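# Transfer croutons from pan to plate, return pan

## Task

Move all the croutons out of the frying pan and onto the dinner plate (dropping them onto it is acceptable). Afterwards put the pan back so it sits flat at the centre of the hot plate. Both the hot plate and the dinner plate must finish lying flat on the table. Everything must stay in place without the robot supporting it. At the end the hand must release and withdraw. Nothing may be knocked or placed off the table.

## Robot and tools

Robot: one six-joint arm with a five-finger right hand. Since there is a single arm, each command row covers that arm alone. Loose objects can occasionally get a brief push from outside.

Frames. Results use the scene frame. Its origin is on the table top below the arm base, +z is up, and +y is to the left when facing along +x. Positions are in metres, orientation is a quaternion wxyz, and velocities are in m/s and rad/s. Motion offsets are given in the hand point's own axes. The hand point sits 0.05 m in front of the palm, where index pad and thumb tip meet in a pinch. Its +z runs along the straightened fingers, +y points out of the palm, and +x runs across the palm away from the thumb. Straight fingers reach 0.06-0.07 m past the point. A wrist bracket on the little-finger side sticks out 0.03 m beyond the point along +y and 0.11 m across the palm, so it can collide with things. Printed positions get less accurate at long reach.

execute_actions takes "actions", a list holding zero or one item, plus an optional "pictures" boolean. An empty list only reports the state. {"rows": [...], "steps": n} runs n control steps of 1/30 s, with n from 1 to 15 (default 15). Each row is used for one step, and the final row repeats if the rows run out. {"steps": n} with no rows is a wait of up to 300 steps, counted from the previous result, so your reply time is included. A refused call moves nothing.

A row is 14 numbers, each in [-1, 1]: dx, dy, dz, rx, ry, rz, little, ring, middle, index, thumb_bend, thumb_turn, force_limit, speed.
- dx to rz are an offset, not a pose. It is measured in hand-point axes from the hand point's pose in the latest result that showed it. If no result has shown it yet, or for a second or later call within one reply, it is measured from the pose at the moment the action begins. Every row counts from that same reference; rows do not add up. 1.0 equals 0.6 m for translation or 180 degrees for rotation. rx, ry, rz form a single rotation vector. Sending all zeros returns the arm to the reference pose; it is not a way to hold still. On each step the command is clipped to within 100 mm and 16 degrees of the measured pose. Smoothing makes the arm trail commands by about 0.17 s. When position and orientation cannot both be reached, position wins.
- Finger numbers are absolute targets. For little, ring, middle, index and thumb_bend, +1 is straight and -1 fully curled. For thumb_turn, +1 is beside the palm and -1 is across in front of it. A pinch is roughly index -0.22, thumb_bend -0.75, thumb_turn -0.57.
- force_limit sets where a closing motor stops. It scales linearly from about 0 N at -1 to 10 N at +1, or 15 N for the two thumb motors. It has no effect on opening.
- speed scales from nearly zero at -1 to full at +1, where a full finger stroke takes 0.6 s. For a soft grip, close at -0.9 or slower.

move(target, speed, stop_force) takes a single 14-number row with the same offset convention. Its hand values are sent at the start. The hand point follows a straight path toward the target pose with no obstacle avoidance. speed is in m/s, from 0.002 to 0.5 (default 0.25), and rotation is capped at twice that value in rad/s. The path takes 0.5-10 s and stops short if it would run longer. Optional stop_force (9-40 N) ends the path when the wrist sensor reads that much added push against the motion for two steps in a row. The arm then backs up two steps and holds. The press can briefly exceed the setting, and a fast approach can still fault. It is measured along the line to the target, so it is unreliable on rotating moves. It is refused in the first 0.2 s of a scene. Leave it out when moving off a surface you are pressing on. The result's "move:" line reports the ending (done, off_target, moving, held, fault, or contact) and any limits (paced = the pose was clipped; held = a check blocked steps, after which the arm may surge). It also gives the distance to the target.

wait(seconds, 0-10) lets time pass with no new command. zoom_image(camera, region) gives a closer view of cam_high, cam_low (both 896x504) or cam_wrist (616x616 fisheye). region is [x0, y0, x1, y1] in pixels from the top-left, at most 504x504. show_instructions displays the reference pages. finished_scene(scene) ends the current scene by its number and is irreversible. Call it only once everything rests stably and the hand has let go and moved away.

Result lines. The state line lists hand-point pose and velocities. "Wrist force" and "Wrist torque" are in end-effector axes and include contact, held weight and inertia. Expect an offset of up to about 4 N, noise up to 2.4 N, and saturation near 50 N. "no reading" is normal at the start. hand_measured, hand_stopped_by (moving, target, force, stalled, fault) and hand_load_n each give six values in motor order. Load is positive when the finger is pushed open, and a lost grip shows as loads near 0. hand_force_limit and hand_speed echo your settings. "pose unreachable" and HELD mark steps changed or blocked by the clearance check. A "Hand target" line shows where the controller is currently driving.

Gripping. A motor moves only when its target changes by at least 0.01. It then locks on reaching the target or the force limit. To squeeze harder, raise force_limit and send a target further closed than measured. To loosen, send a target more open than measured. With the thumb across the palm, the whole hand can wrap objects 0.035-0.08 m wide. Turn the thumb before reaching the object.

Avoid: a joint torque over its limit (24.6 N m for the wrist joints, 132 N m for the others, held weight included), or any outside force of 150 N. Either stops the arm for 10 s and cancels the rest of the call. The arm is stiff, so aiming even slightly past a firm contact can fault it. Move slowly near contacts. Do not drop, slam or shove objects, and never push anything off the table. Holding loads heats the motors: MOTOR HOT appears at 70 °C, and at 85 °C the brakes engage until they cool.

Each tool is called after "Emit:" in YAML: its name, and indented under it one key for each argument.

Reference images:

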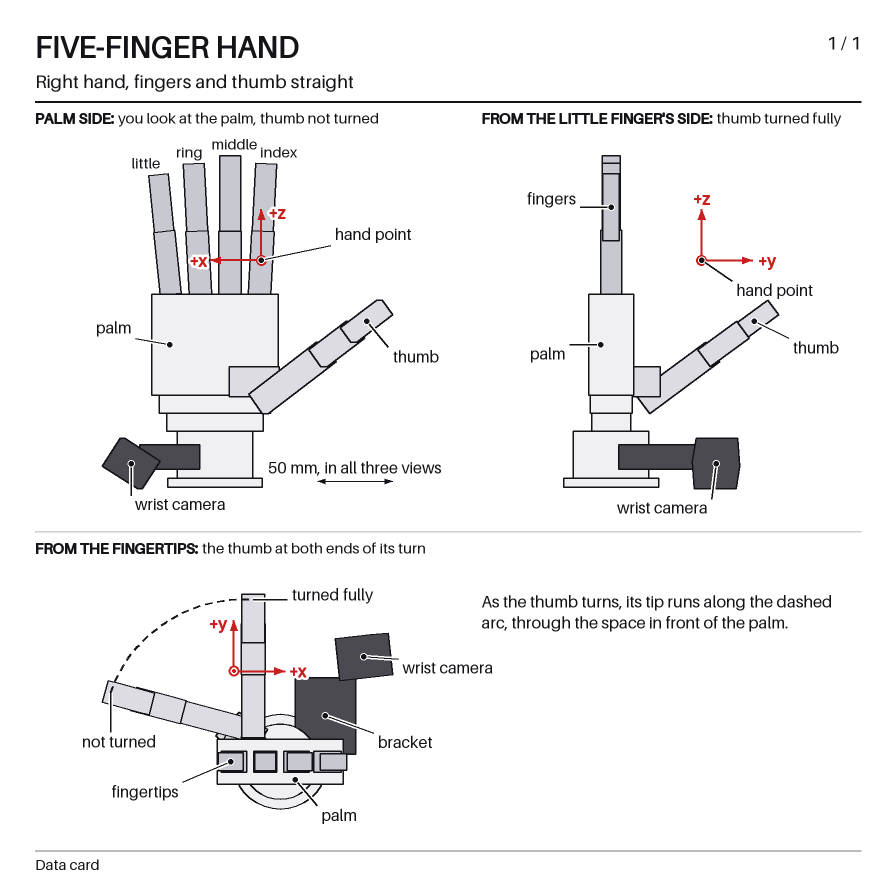

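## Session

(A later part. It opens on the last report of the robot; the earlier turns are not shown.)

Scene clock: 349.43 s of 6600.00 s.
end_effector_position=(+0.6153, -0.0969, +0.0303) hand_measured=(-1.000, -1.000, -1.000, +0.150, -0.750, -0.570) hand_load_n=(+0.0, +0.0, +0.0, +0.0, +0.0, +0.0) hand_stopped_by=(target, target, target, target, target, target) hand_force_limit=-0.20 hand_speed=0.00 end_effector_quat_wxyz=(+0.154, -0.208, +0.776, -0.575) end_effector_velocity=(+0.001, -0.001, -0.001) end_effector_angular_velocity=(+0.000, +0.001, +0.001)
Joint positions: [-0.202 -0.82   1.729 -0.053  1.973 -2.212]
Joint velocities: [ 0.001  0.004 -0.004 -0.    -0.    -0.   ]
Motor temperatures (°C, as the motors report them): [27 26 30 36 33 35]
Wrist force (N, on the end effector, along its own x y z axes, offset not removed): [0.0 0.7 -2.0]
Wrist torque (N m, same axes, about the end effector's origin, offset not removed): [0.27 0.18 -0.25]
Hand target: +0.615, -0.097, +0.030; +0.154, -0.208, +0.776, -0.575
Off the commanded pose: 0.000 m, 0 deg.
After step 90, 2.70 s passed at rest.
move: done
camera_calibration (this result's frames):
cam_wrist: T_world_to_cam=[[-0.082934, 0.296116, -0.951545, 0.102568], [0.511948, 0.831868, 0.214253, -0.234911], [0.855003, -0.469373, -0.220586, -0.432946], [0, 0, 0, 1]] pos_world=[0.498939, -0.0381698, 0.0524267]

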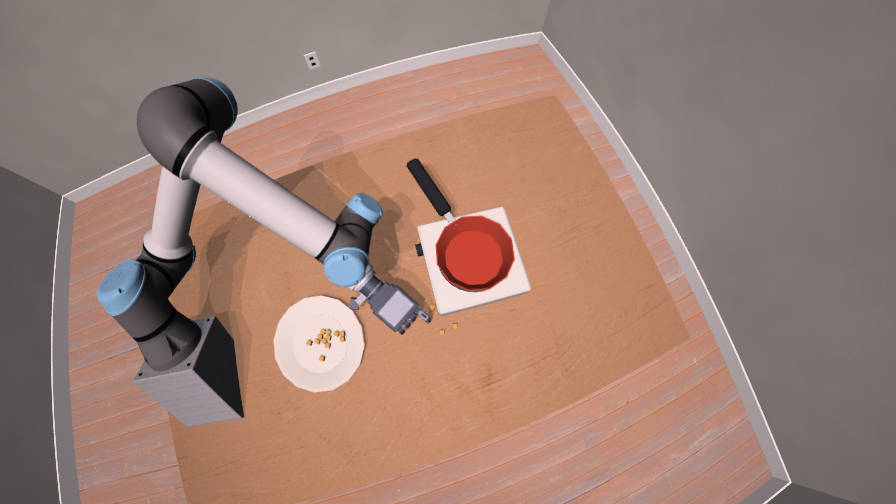

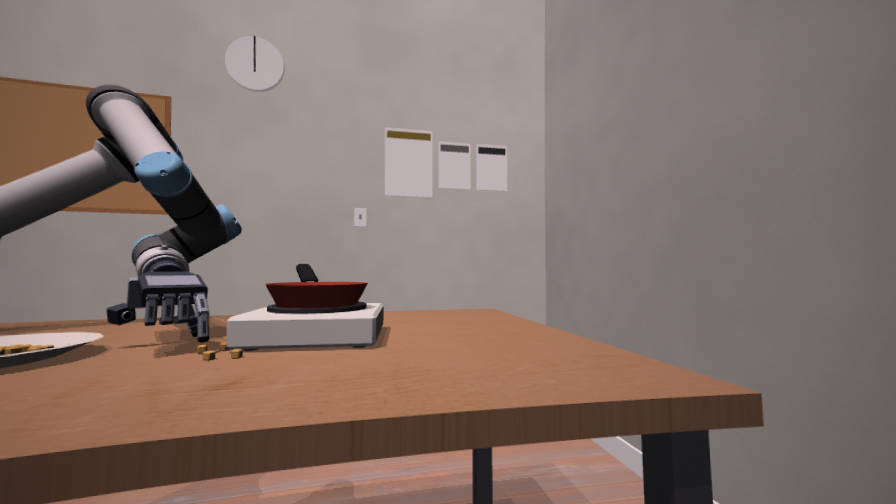

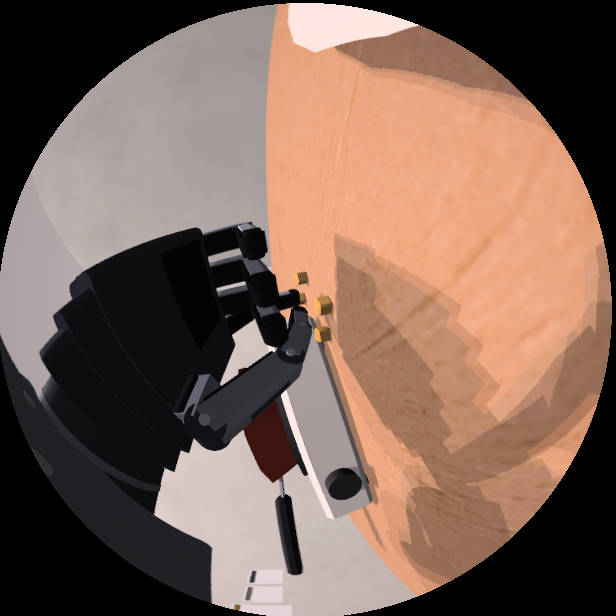

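Emit:
move:
  target: [0,0.030,0.004,0,0,0,-1,-1,-1,0.15,-0.75,-0.57,-0.2,0]
  speed: 0.03

Emit:
move:
  target: [0,0,0,0,0,0,-1,-1,-1,-0.35,-0.75,-0.57,-0.2,-0.8]

Emit:
move:
  target: [0,-0.064,-0.02,0,0,0,-1,-1,-1,-0.35,-0.75,-0.57,-0.2,-0.8]
  speed: 0.1

Emit:
move:
  target: [0.357,0.057,-0.186,0,0,0,-1,-1,-1,-0.35,-0.75,-0.57,-0.2,-0.8]

Emit:
move:
  target: [0,0,0,0,0,0,-1,-1,-1,0.15,-0.75,-0.57,-0.2,0]

Emit:
move:
  target: [-0.409,-0.024,0.203,0,0,0,-1,-1,-1,0.15,-0.75,-0.57,-0.2,0]

Emit:
zoom_image:
  camera: "cam_wrist"
  region: [200,200,420,420]

Scene clock: 366.40 s of 6600.00 s.
end_effector_position=(+0.6139, -0.0944, +0.0126) hand_measured=(-1.000, -1.000, -1.000, +0.150, -0.750, -0.570) hand_load_n=(+0.0, +0.0, +0.0, +0.0, +0.0, +0.0) hand_stopped_by=(target, target, target, target, target, target) hand_force_limit=-0.20 hand_speed=0.00 end_effector_quat_wxyz=(+0.154, -0.208, +0.776, -0.575) end_effector_velocity=(-0.000, +0.000, -0.002) end_effector_angular_velocity=(-0.000, -0.000, -0.000)
Joint positions: [-0.176 -0.793  1.724 -0.067  1.991 -2.19 ]
Joint velocities: [ 0.003  0.002 -0.001 -0.001  0.002  0.002]
Motor temperatures (°C, as the motors report them): [27 26 30 36 33 35]
Wrist force (N, on the end effector, along its own x y z axes, offset not removed): [0.5 0.1 -1.3]
Wrist torque (N m, same axes, about the end effector's origin, offset not removed): [0.21 -0.05 -0.22]
Hand target: +0.614, -0.094, +0.012; +0.154, -0.208, +0.776, -0.575
Off the commanded pose: 0.000 m, 0 deg.
After step 90, 13.03 s passed at rest.
move: done
camera_calibration (this result's frames):
cam_wrist: T_world_to_cam=[[-0.0829385, 0.296135, -0.951538, 0.08481], [0.511941, 0.831868, 0.214269, -0.232461], [0.855007, -0.469361, -0.220597, -0.434426], [0, 0, 0, 1]] pos_world=[0.497478, -0.0356406, 0.0346759]

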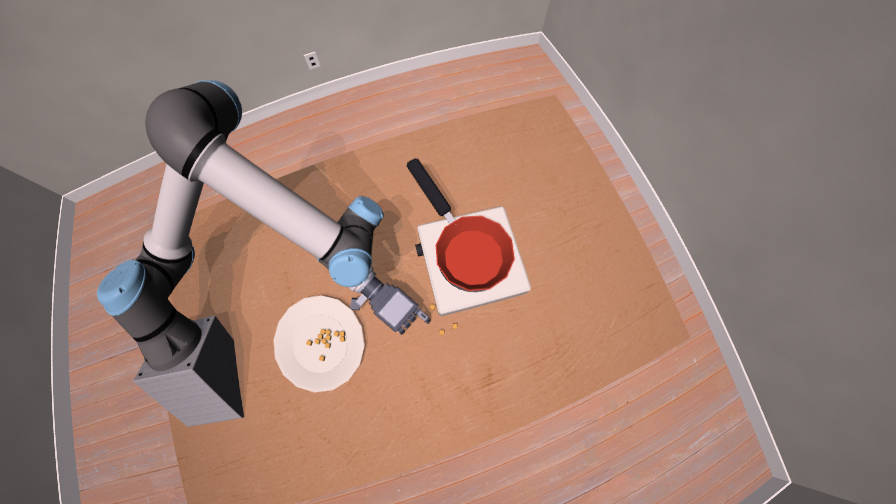

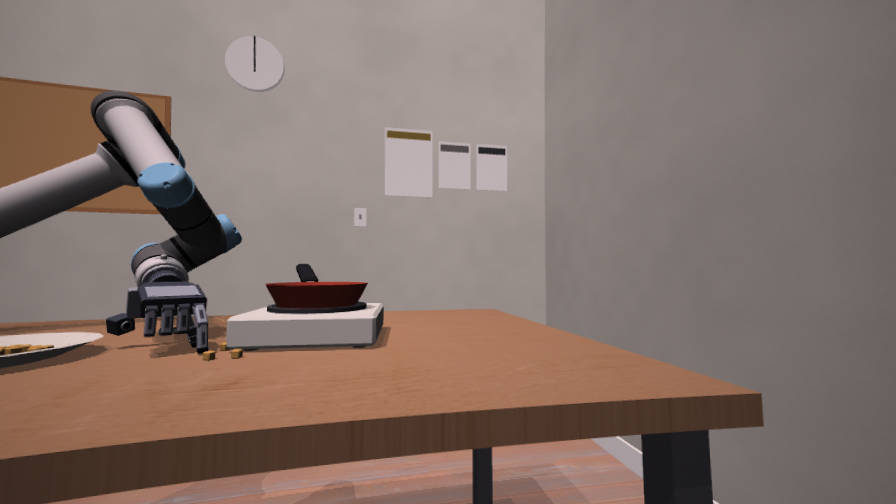

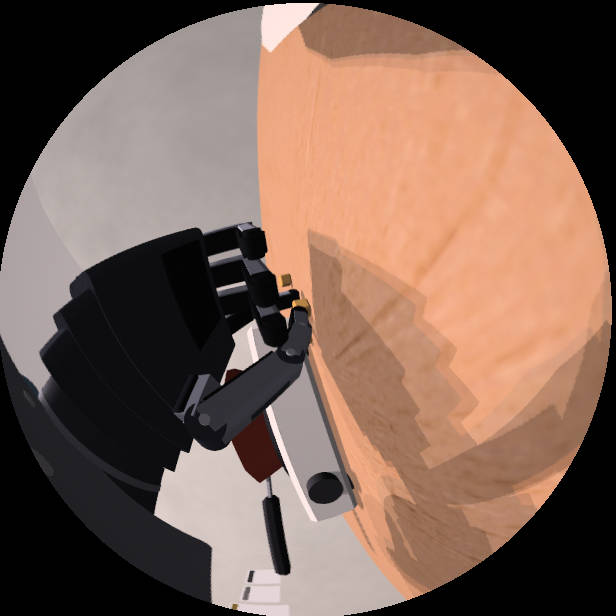

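Scene clock: 367.27 s of 6600.00 s.
end_effector_position=(+0.6139, -0.0944, +0.0126) hand_measured=(-1.000, -1.000, -1.000, -0.048, -0.750, -0.570) hand_load_n=(+0.0, +0.0, +0.0, +4.0, +0.5, -0.5) hand_stopped_by=(target, target, target, force, target, target) hand_force_limit=-0.20 hand_speed=-0.80 end_effector_quat_wxyz=(+0.154, -0.208, +0.776, -0.575) end_effector_velocity=(+0.000, -0.000, +0.001) end_effector_angular_velocity=(-0.001, -0.001, -0.001)
Joint positions: [-0.176 -0.793  1.724 -0.067  1.991 -2.19 ]
Joint velocities: [-0.001 -0.    -0.     0.     0.001 -0.   ]
Motor temperatures (°C, as the motors report them): [27 26 30 36 33 35]
Wrist force (N, on the end effector, along its own x y z axes, offset not removed): [-1.2 0.5 -1.5]
Wrist torque (N m, same axes, about the end effector's origin, offset not removed): [0.24 0.21 -0.27]
Hand target: +0.614, -0.094, +0.013; +0.154, -0.208, +0.776, -0.575
Off the commanded pose: 0.000 m, 0 deg.
move: done
camera_calibration (this result's frames):
cam_wrist: T_world_to_cam=[[-0.0828852, 0.296088, -0.951558, 0.0847801], [0.511954, 0.831865, 0.214251, -0.232455], [0.855005, -0.469396, -0.220533, -0.434449], [0, 0, 0, 1]] pos_world=[0.497489, -0.0356595, 0.0346666]

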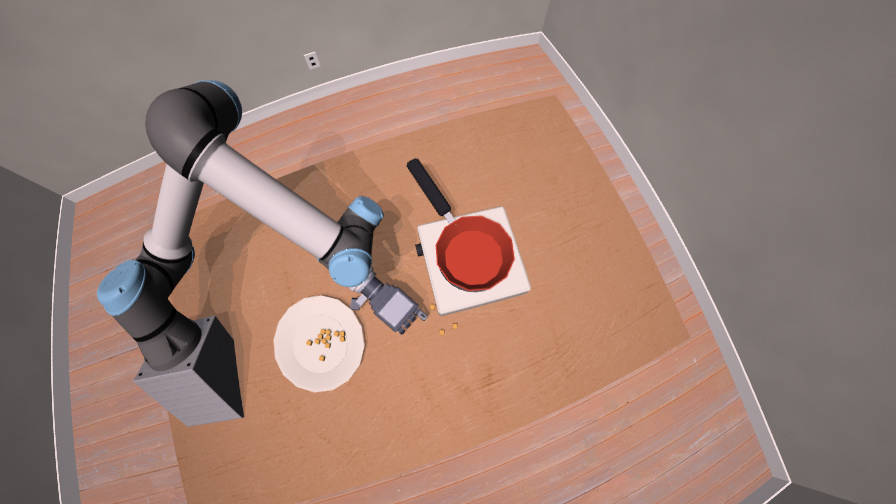

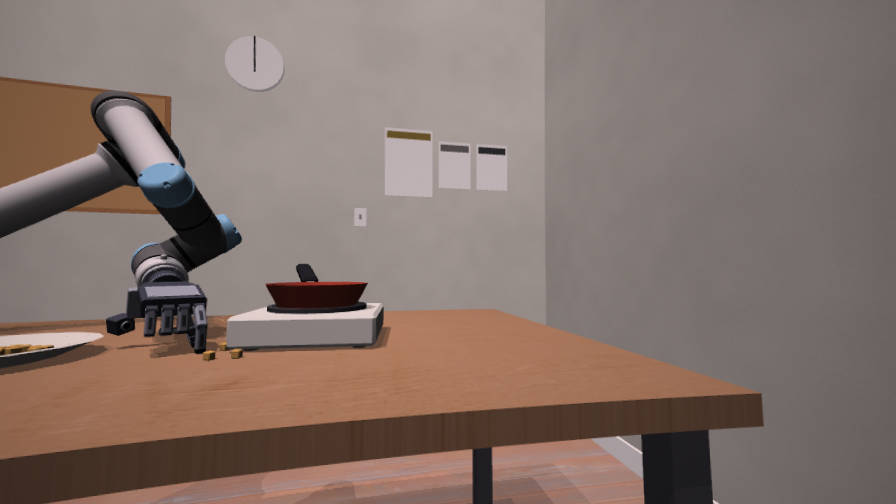

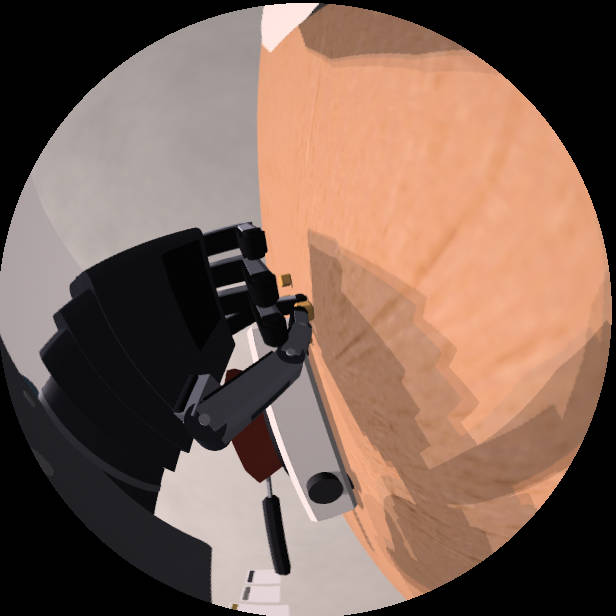

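Scene clock: 368.17 s of 6600.00 s.
end_effector_position=(+0.6137, -0.0942, +0.0526) hand_measured=(-1.000, -1.000, -1.000, -0.048, -0.750, -0.570) hand_load_n=(+0.0, +0.0, +0.0, +4.0, +0.5, -0.5) hand_stopped_by=(target, target, target, force, target, target) hand_force_limit=-0.20 hand_speed=-0.80 end_effector_quat_wxyz=(+0.154, -0.208, +0.776, -0.575) end_effector_velocity=(-0.000, -0.000, +0.002) end_effector_angular_velocity=(-0.001, +0.000, -0.000)
Joint positions: [-0.227 -0.864  1.742 -0.03   1.957 -2.232]
Joint velocities: [-0.002 -0.003  0.001  0.002 -0.001 -0.002]
Motor temperatures (°C, as the motors report them): [27 26 30 36 33 35]
Wrist force (N, on the end effector, along its own x y z axes, offset not removed): [0.3 1.7 -2.5]
Wrist torque (N m, same axes, about the end effector's origin, offset not removed): [0.54 0.07 -0.18]
Hand target: +0.614, -0.094, +0.053; +0.154, -0.208, +0.776, -0.575
Off the commanded pose: 0.000 m, 0 deg.
move: done
camera_calibration (this result's frames):
cam_wrist: T_world_to_cam=[[-0.0828843, 0.296048, -0.95157, 0.122807], [0.511963, 0.831869, 0.214214, -0.241164], [0.855, -0.469413, -0.220515, -0.425358], [0, 0, 0, 1]] pos_world=[0.497326, -0.0354087, 0.0747225]

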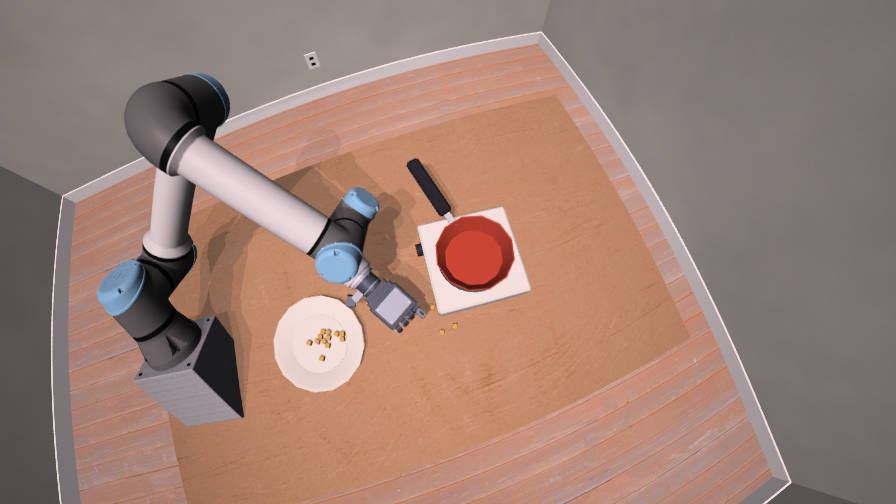

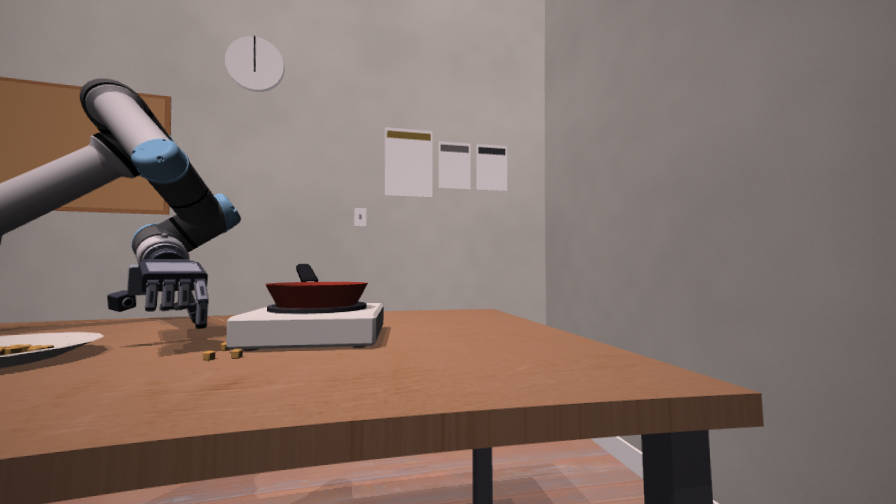

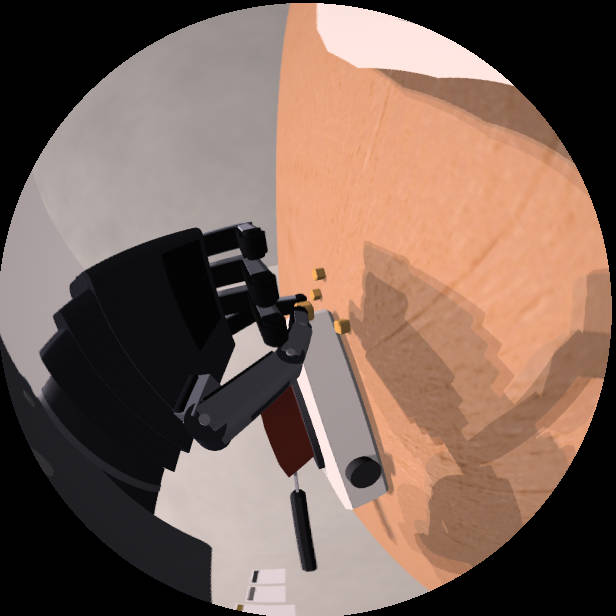

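Scene clock: 369.77 s of 6600.00 s.
end_effector_position=(+0.3699, -0.1002, +0.0523) hand_measured=(-1.000, -1.000, -1.000, -0.048, -0.750, -0.570) hand_load_n=(+0.0, +0.0, +0.0, +4.0, +0.5, -0.5) hand_stopped_by=(target, target, target, force, target, target) hand_force_limit=-0.20 hand_speed=-0.80 end_effector_quat_wxyz=(+0.154, -0.208, +0.776, -0.575) end_effector_velocity=(-0.002, -0.001, +0.001) end_effector_angular_velocity=(+0.001, -0.001, +0.003)
Joint positions: [-0.498 -1.16   2.507 -0.559  1.772 -2.438]
Joint velocities: [-0.013 -0.003  0.009 -0.009 -0.012 -0.01 ]
Motor temperatures (°C, as the motors report them): [27 26 30 36 33 35]
Wrist force (N, on the end effector, along its own x y z axes, offset not removed): [-0.1 2.2 -2.2]
Wrist torque (N m, same axes, about the end effector's origin, offset not removed): [0.63 0.09 -0.20]
Hand target: +0.370, -0.100, +0.052; +0.154, -0.208, +0.776, -0.575
Off the commanded pose: 0.000 m, 0 deg.
move: done
camera_calibration (this result's frames):
cam_wrist: T_world_to_cam=[[-0.082834, 0.295739, -0.951671, 0.103982], [0.512295, 0.83175, 0.213882, -0.11144], [0.854805, -0.46982, -0.220403, -0.219812], [0, 0, 0, 1]] pos_world=[0.2536, -0.0413328, 0.0743447]

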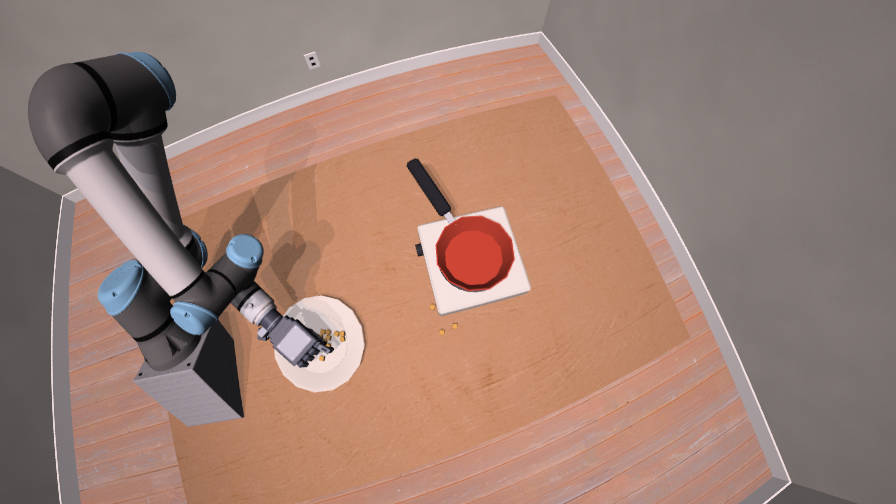

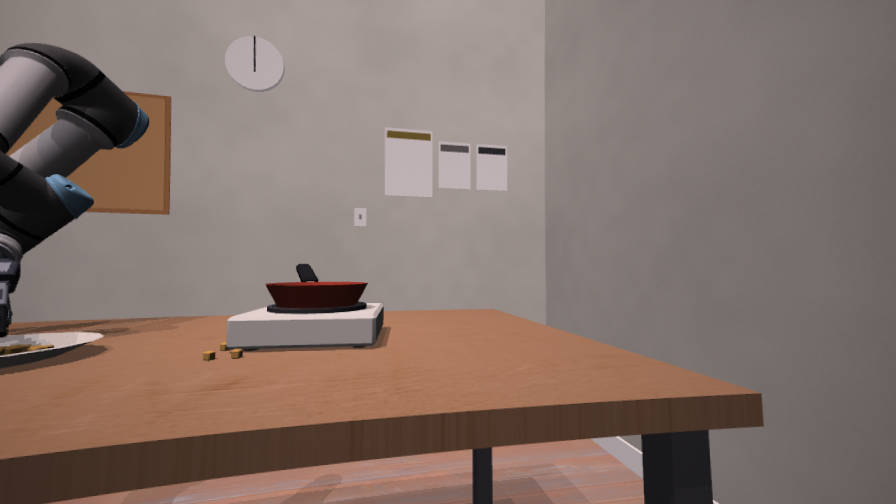

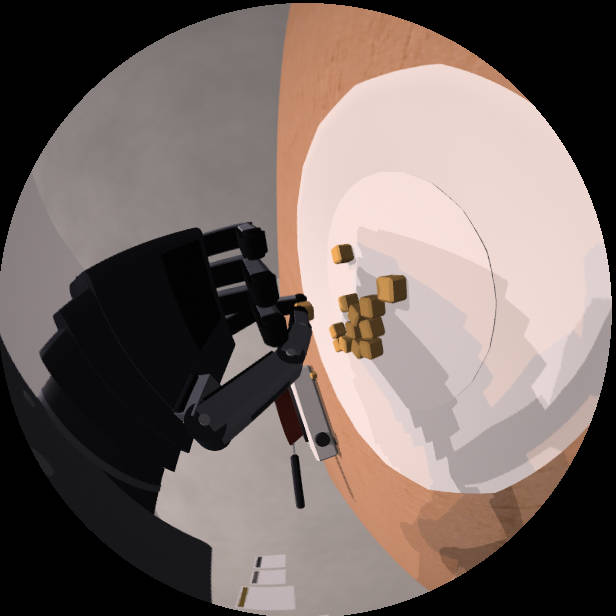

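Scene clock: 370.27 s of 6600.00 s.
end_effector_position=(+0.3700, -0.1002, +0.0523) hand_measured=(-1.000, -1.000, -1.000, +0.150, -0.750, -0.570) hand_load_n=(+0.0, +0.0, +0.0, +0.0, +0.0, +0.0) hand_stopped_by=(target, target, target, target, target, target) hand_force_limit=-0.20 hand_speed=0.00 end_effector_quat_wxyz=(+0.154, -0.208, +0.776, -0.575) end_effector_velocity=(+0.000, -0.000, +0.000) end_effector_angular_velocity=(-0.001, -0.000, -0.000)
Joint positions: [-0.498 -1.16   2.507 -0.56   1.772 -2.438]
Joint velocities: [ 0.    -0.    -0.     0.     0.001  0.   ]
Motor temperatures (°C, as the motors report them): [27 26 30 36 33 35]
Wrist force (N, on the end effector, along its own x y z axes, offset not removed): [1.4 2.0 -0.8]
Wrist torque (N m, same axes, about the end effector's origin, offset not removed): [0.40 -0.07 0.05]
Hand target: +0.370, -0.100, +0.052; +0.154, -0.208, +0.776, -0.575
Off the commanded pose: 0.000 m, 0 deg.
move: done
camera_calibration (this result's frames):
cam_wrist: T_world_to_cam=[[-0.0827879, 0.295697, -0.951688, 0.103993], [0.512232, 0.831788, 0.213884, -0.111439], [0.854848, -0.469778, -0.220328, -0.219833], [0, 0, 0, 1]] pos_world=[0.253616, -0.0413289, 0.0743687]

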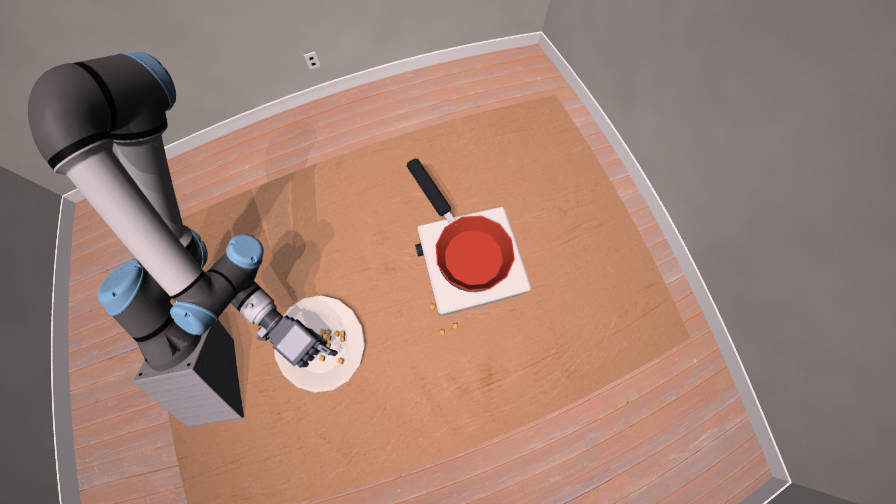

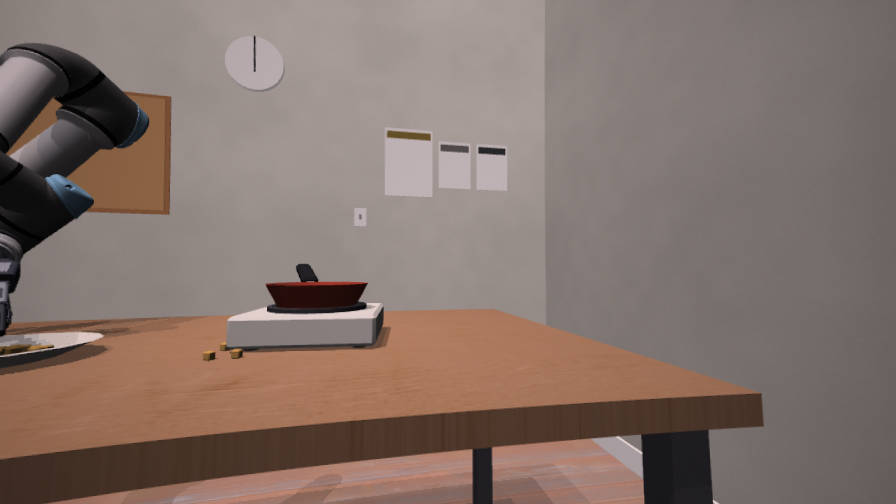

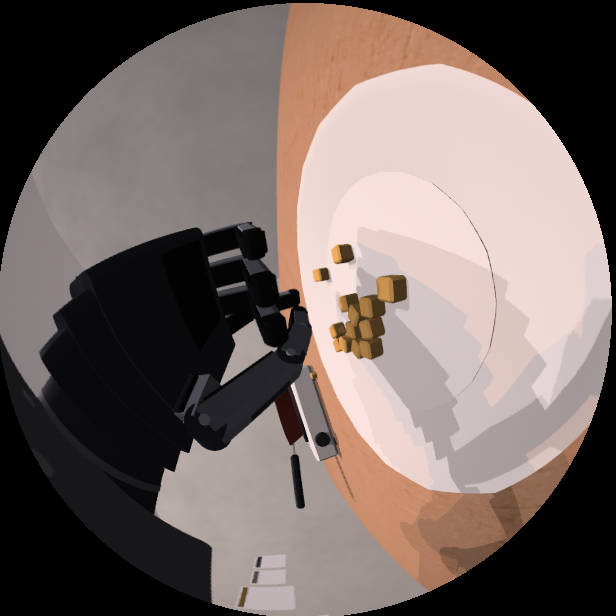

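Scene clock: 371.97 s of 6600.00 s.
end_effector_position=(+0.6427, -0.0821, +0.0308) hand_measured=(-1.000, -1.000, -1.000, +0.150, -0.750, -0.570) hand_load_n=(+0.0, +0.0, +0.0, -3.0, +0.0, +0.0) hand_stopped_by=(target, target, target, target, target, target) hand_force_limit=-0.20 hand_speed=0.00 end_effector_quat_wxyz=(+0.154, -0.208, +0.776, -0.575) end_effector_velocity=(+0.002, +0.000, -0.001) end_effector_angular_velocity=(+0.000, +0.002, -0.002)
Joint positions: [-0.168 -0.793  1.63   0.03   1.996 -2.184]
Joint velocities: [ 0.002  0.004 -0.009  0.008  0.002  0.002]
Motor temperatures (°C, as the motors report them): [27 26 30 36 33 35]
Wrist force (N, on the end effector, along its own x y z axes, offset not removed): [11.2 -0.3 -5.8]
Wrist torque (N m, same axes, about the end effector's origin, offset not removed): [0.47 0.35 -0.04]
Hand target: +0.643, -0.082, +0.031; +0.154, -0.208, +0.776, -0.575
Off the commanded pose: 0.000 m, 0 deg.
move: done
camera_calibration (this result's frames):
cam_wrist: T_world_to_cam=[[-0.0827542, 0.295841, -0.951646, 0.100714], [0.512062, 0.831846, 0.21407, -0.261485], [0.854953, -0.469586, -0.220327, -0.4493], [0, 0, 0, 1]] pos_world=[0.526361, -0.0232655, 0.0528264]

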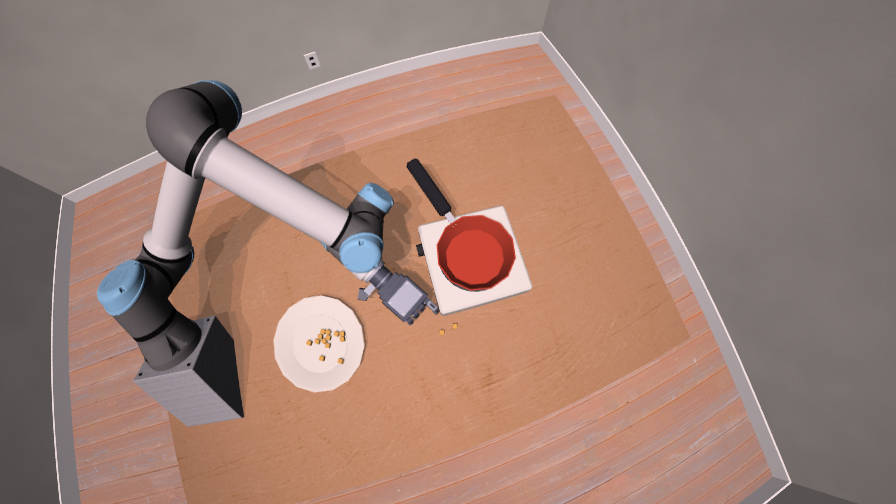

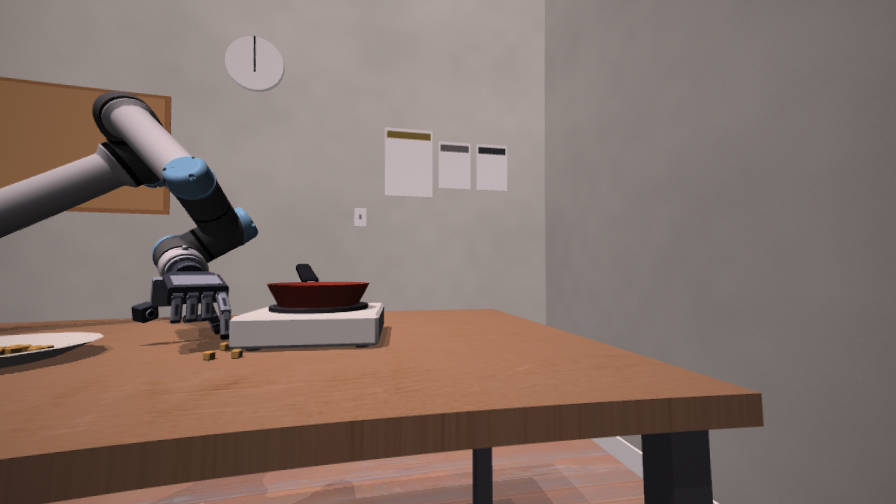

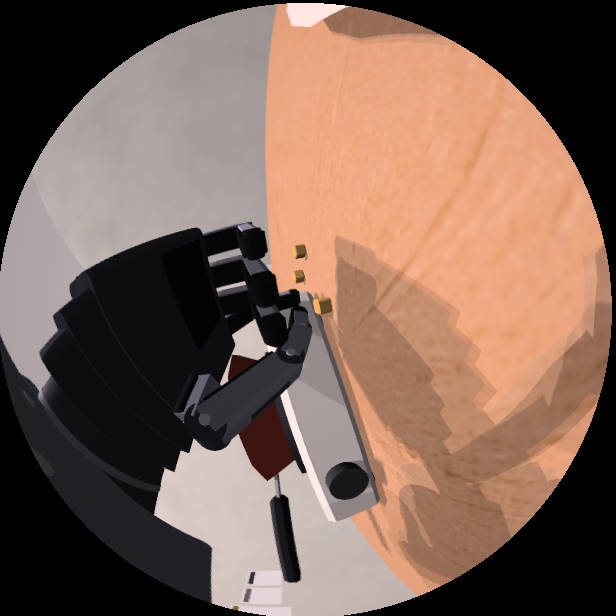

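Region (200, 200, 420, 420) of cam_wrist's 616x616 image, scaled by 2.291, with more detail than that image has.

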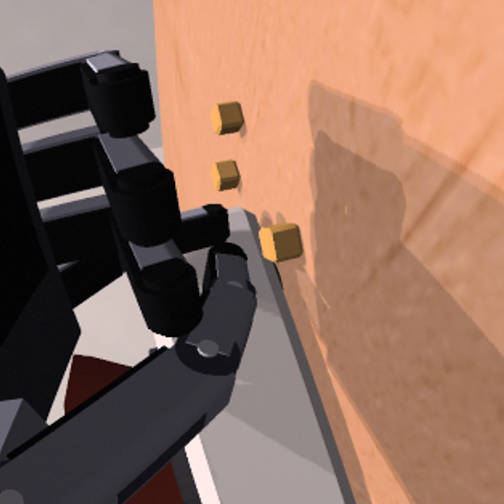

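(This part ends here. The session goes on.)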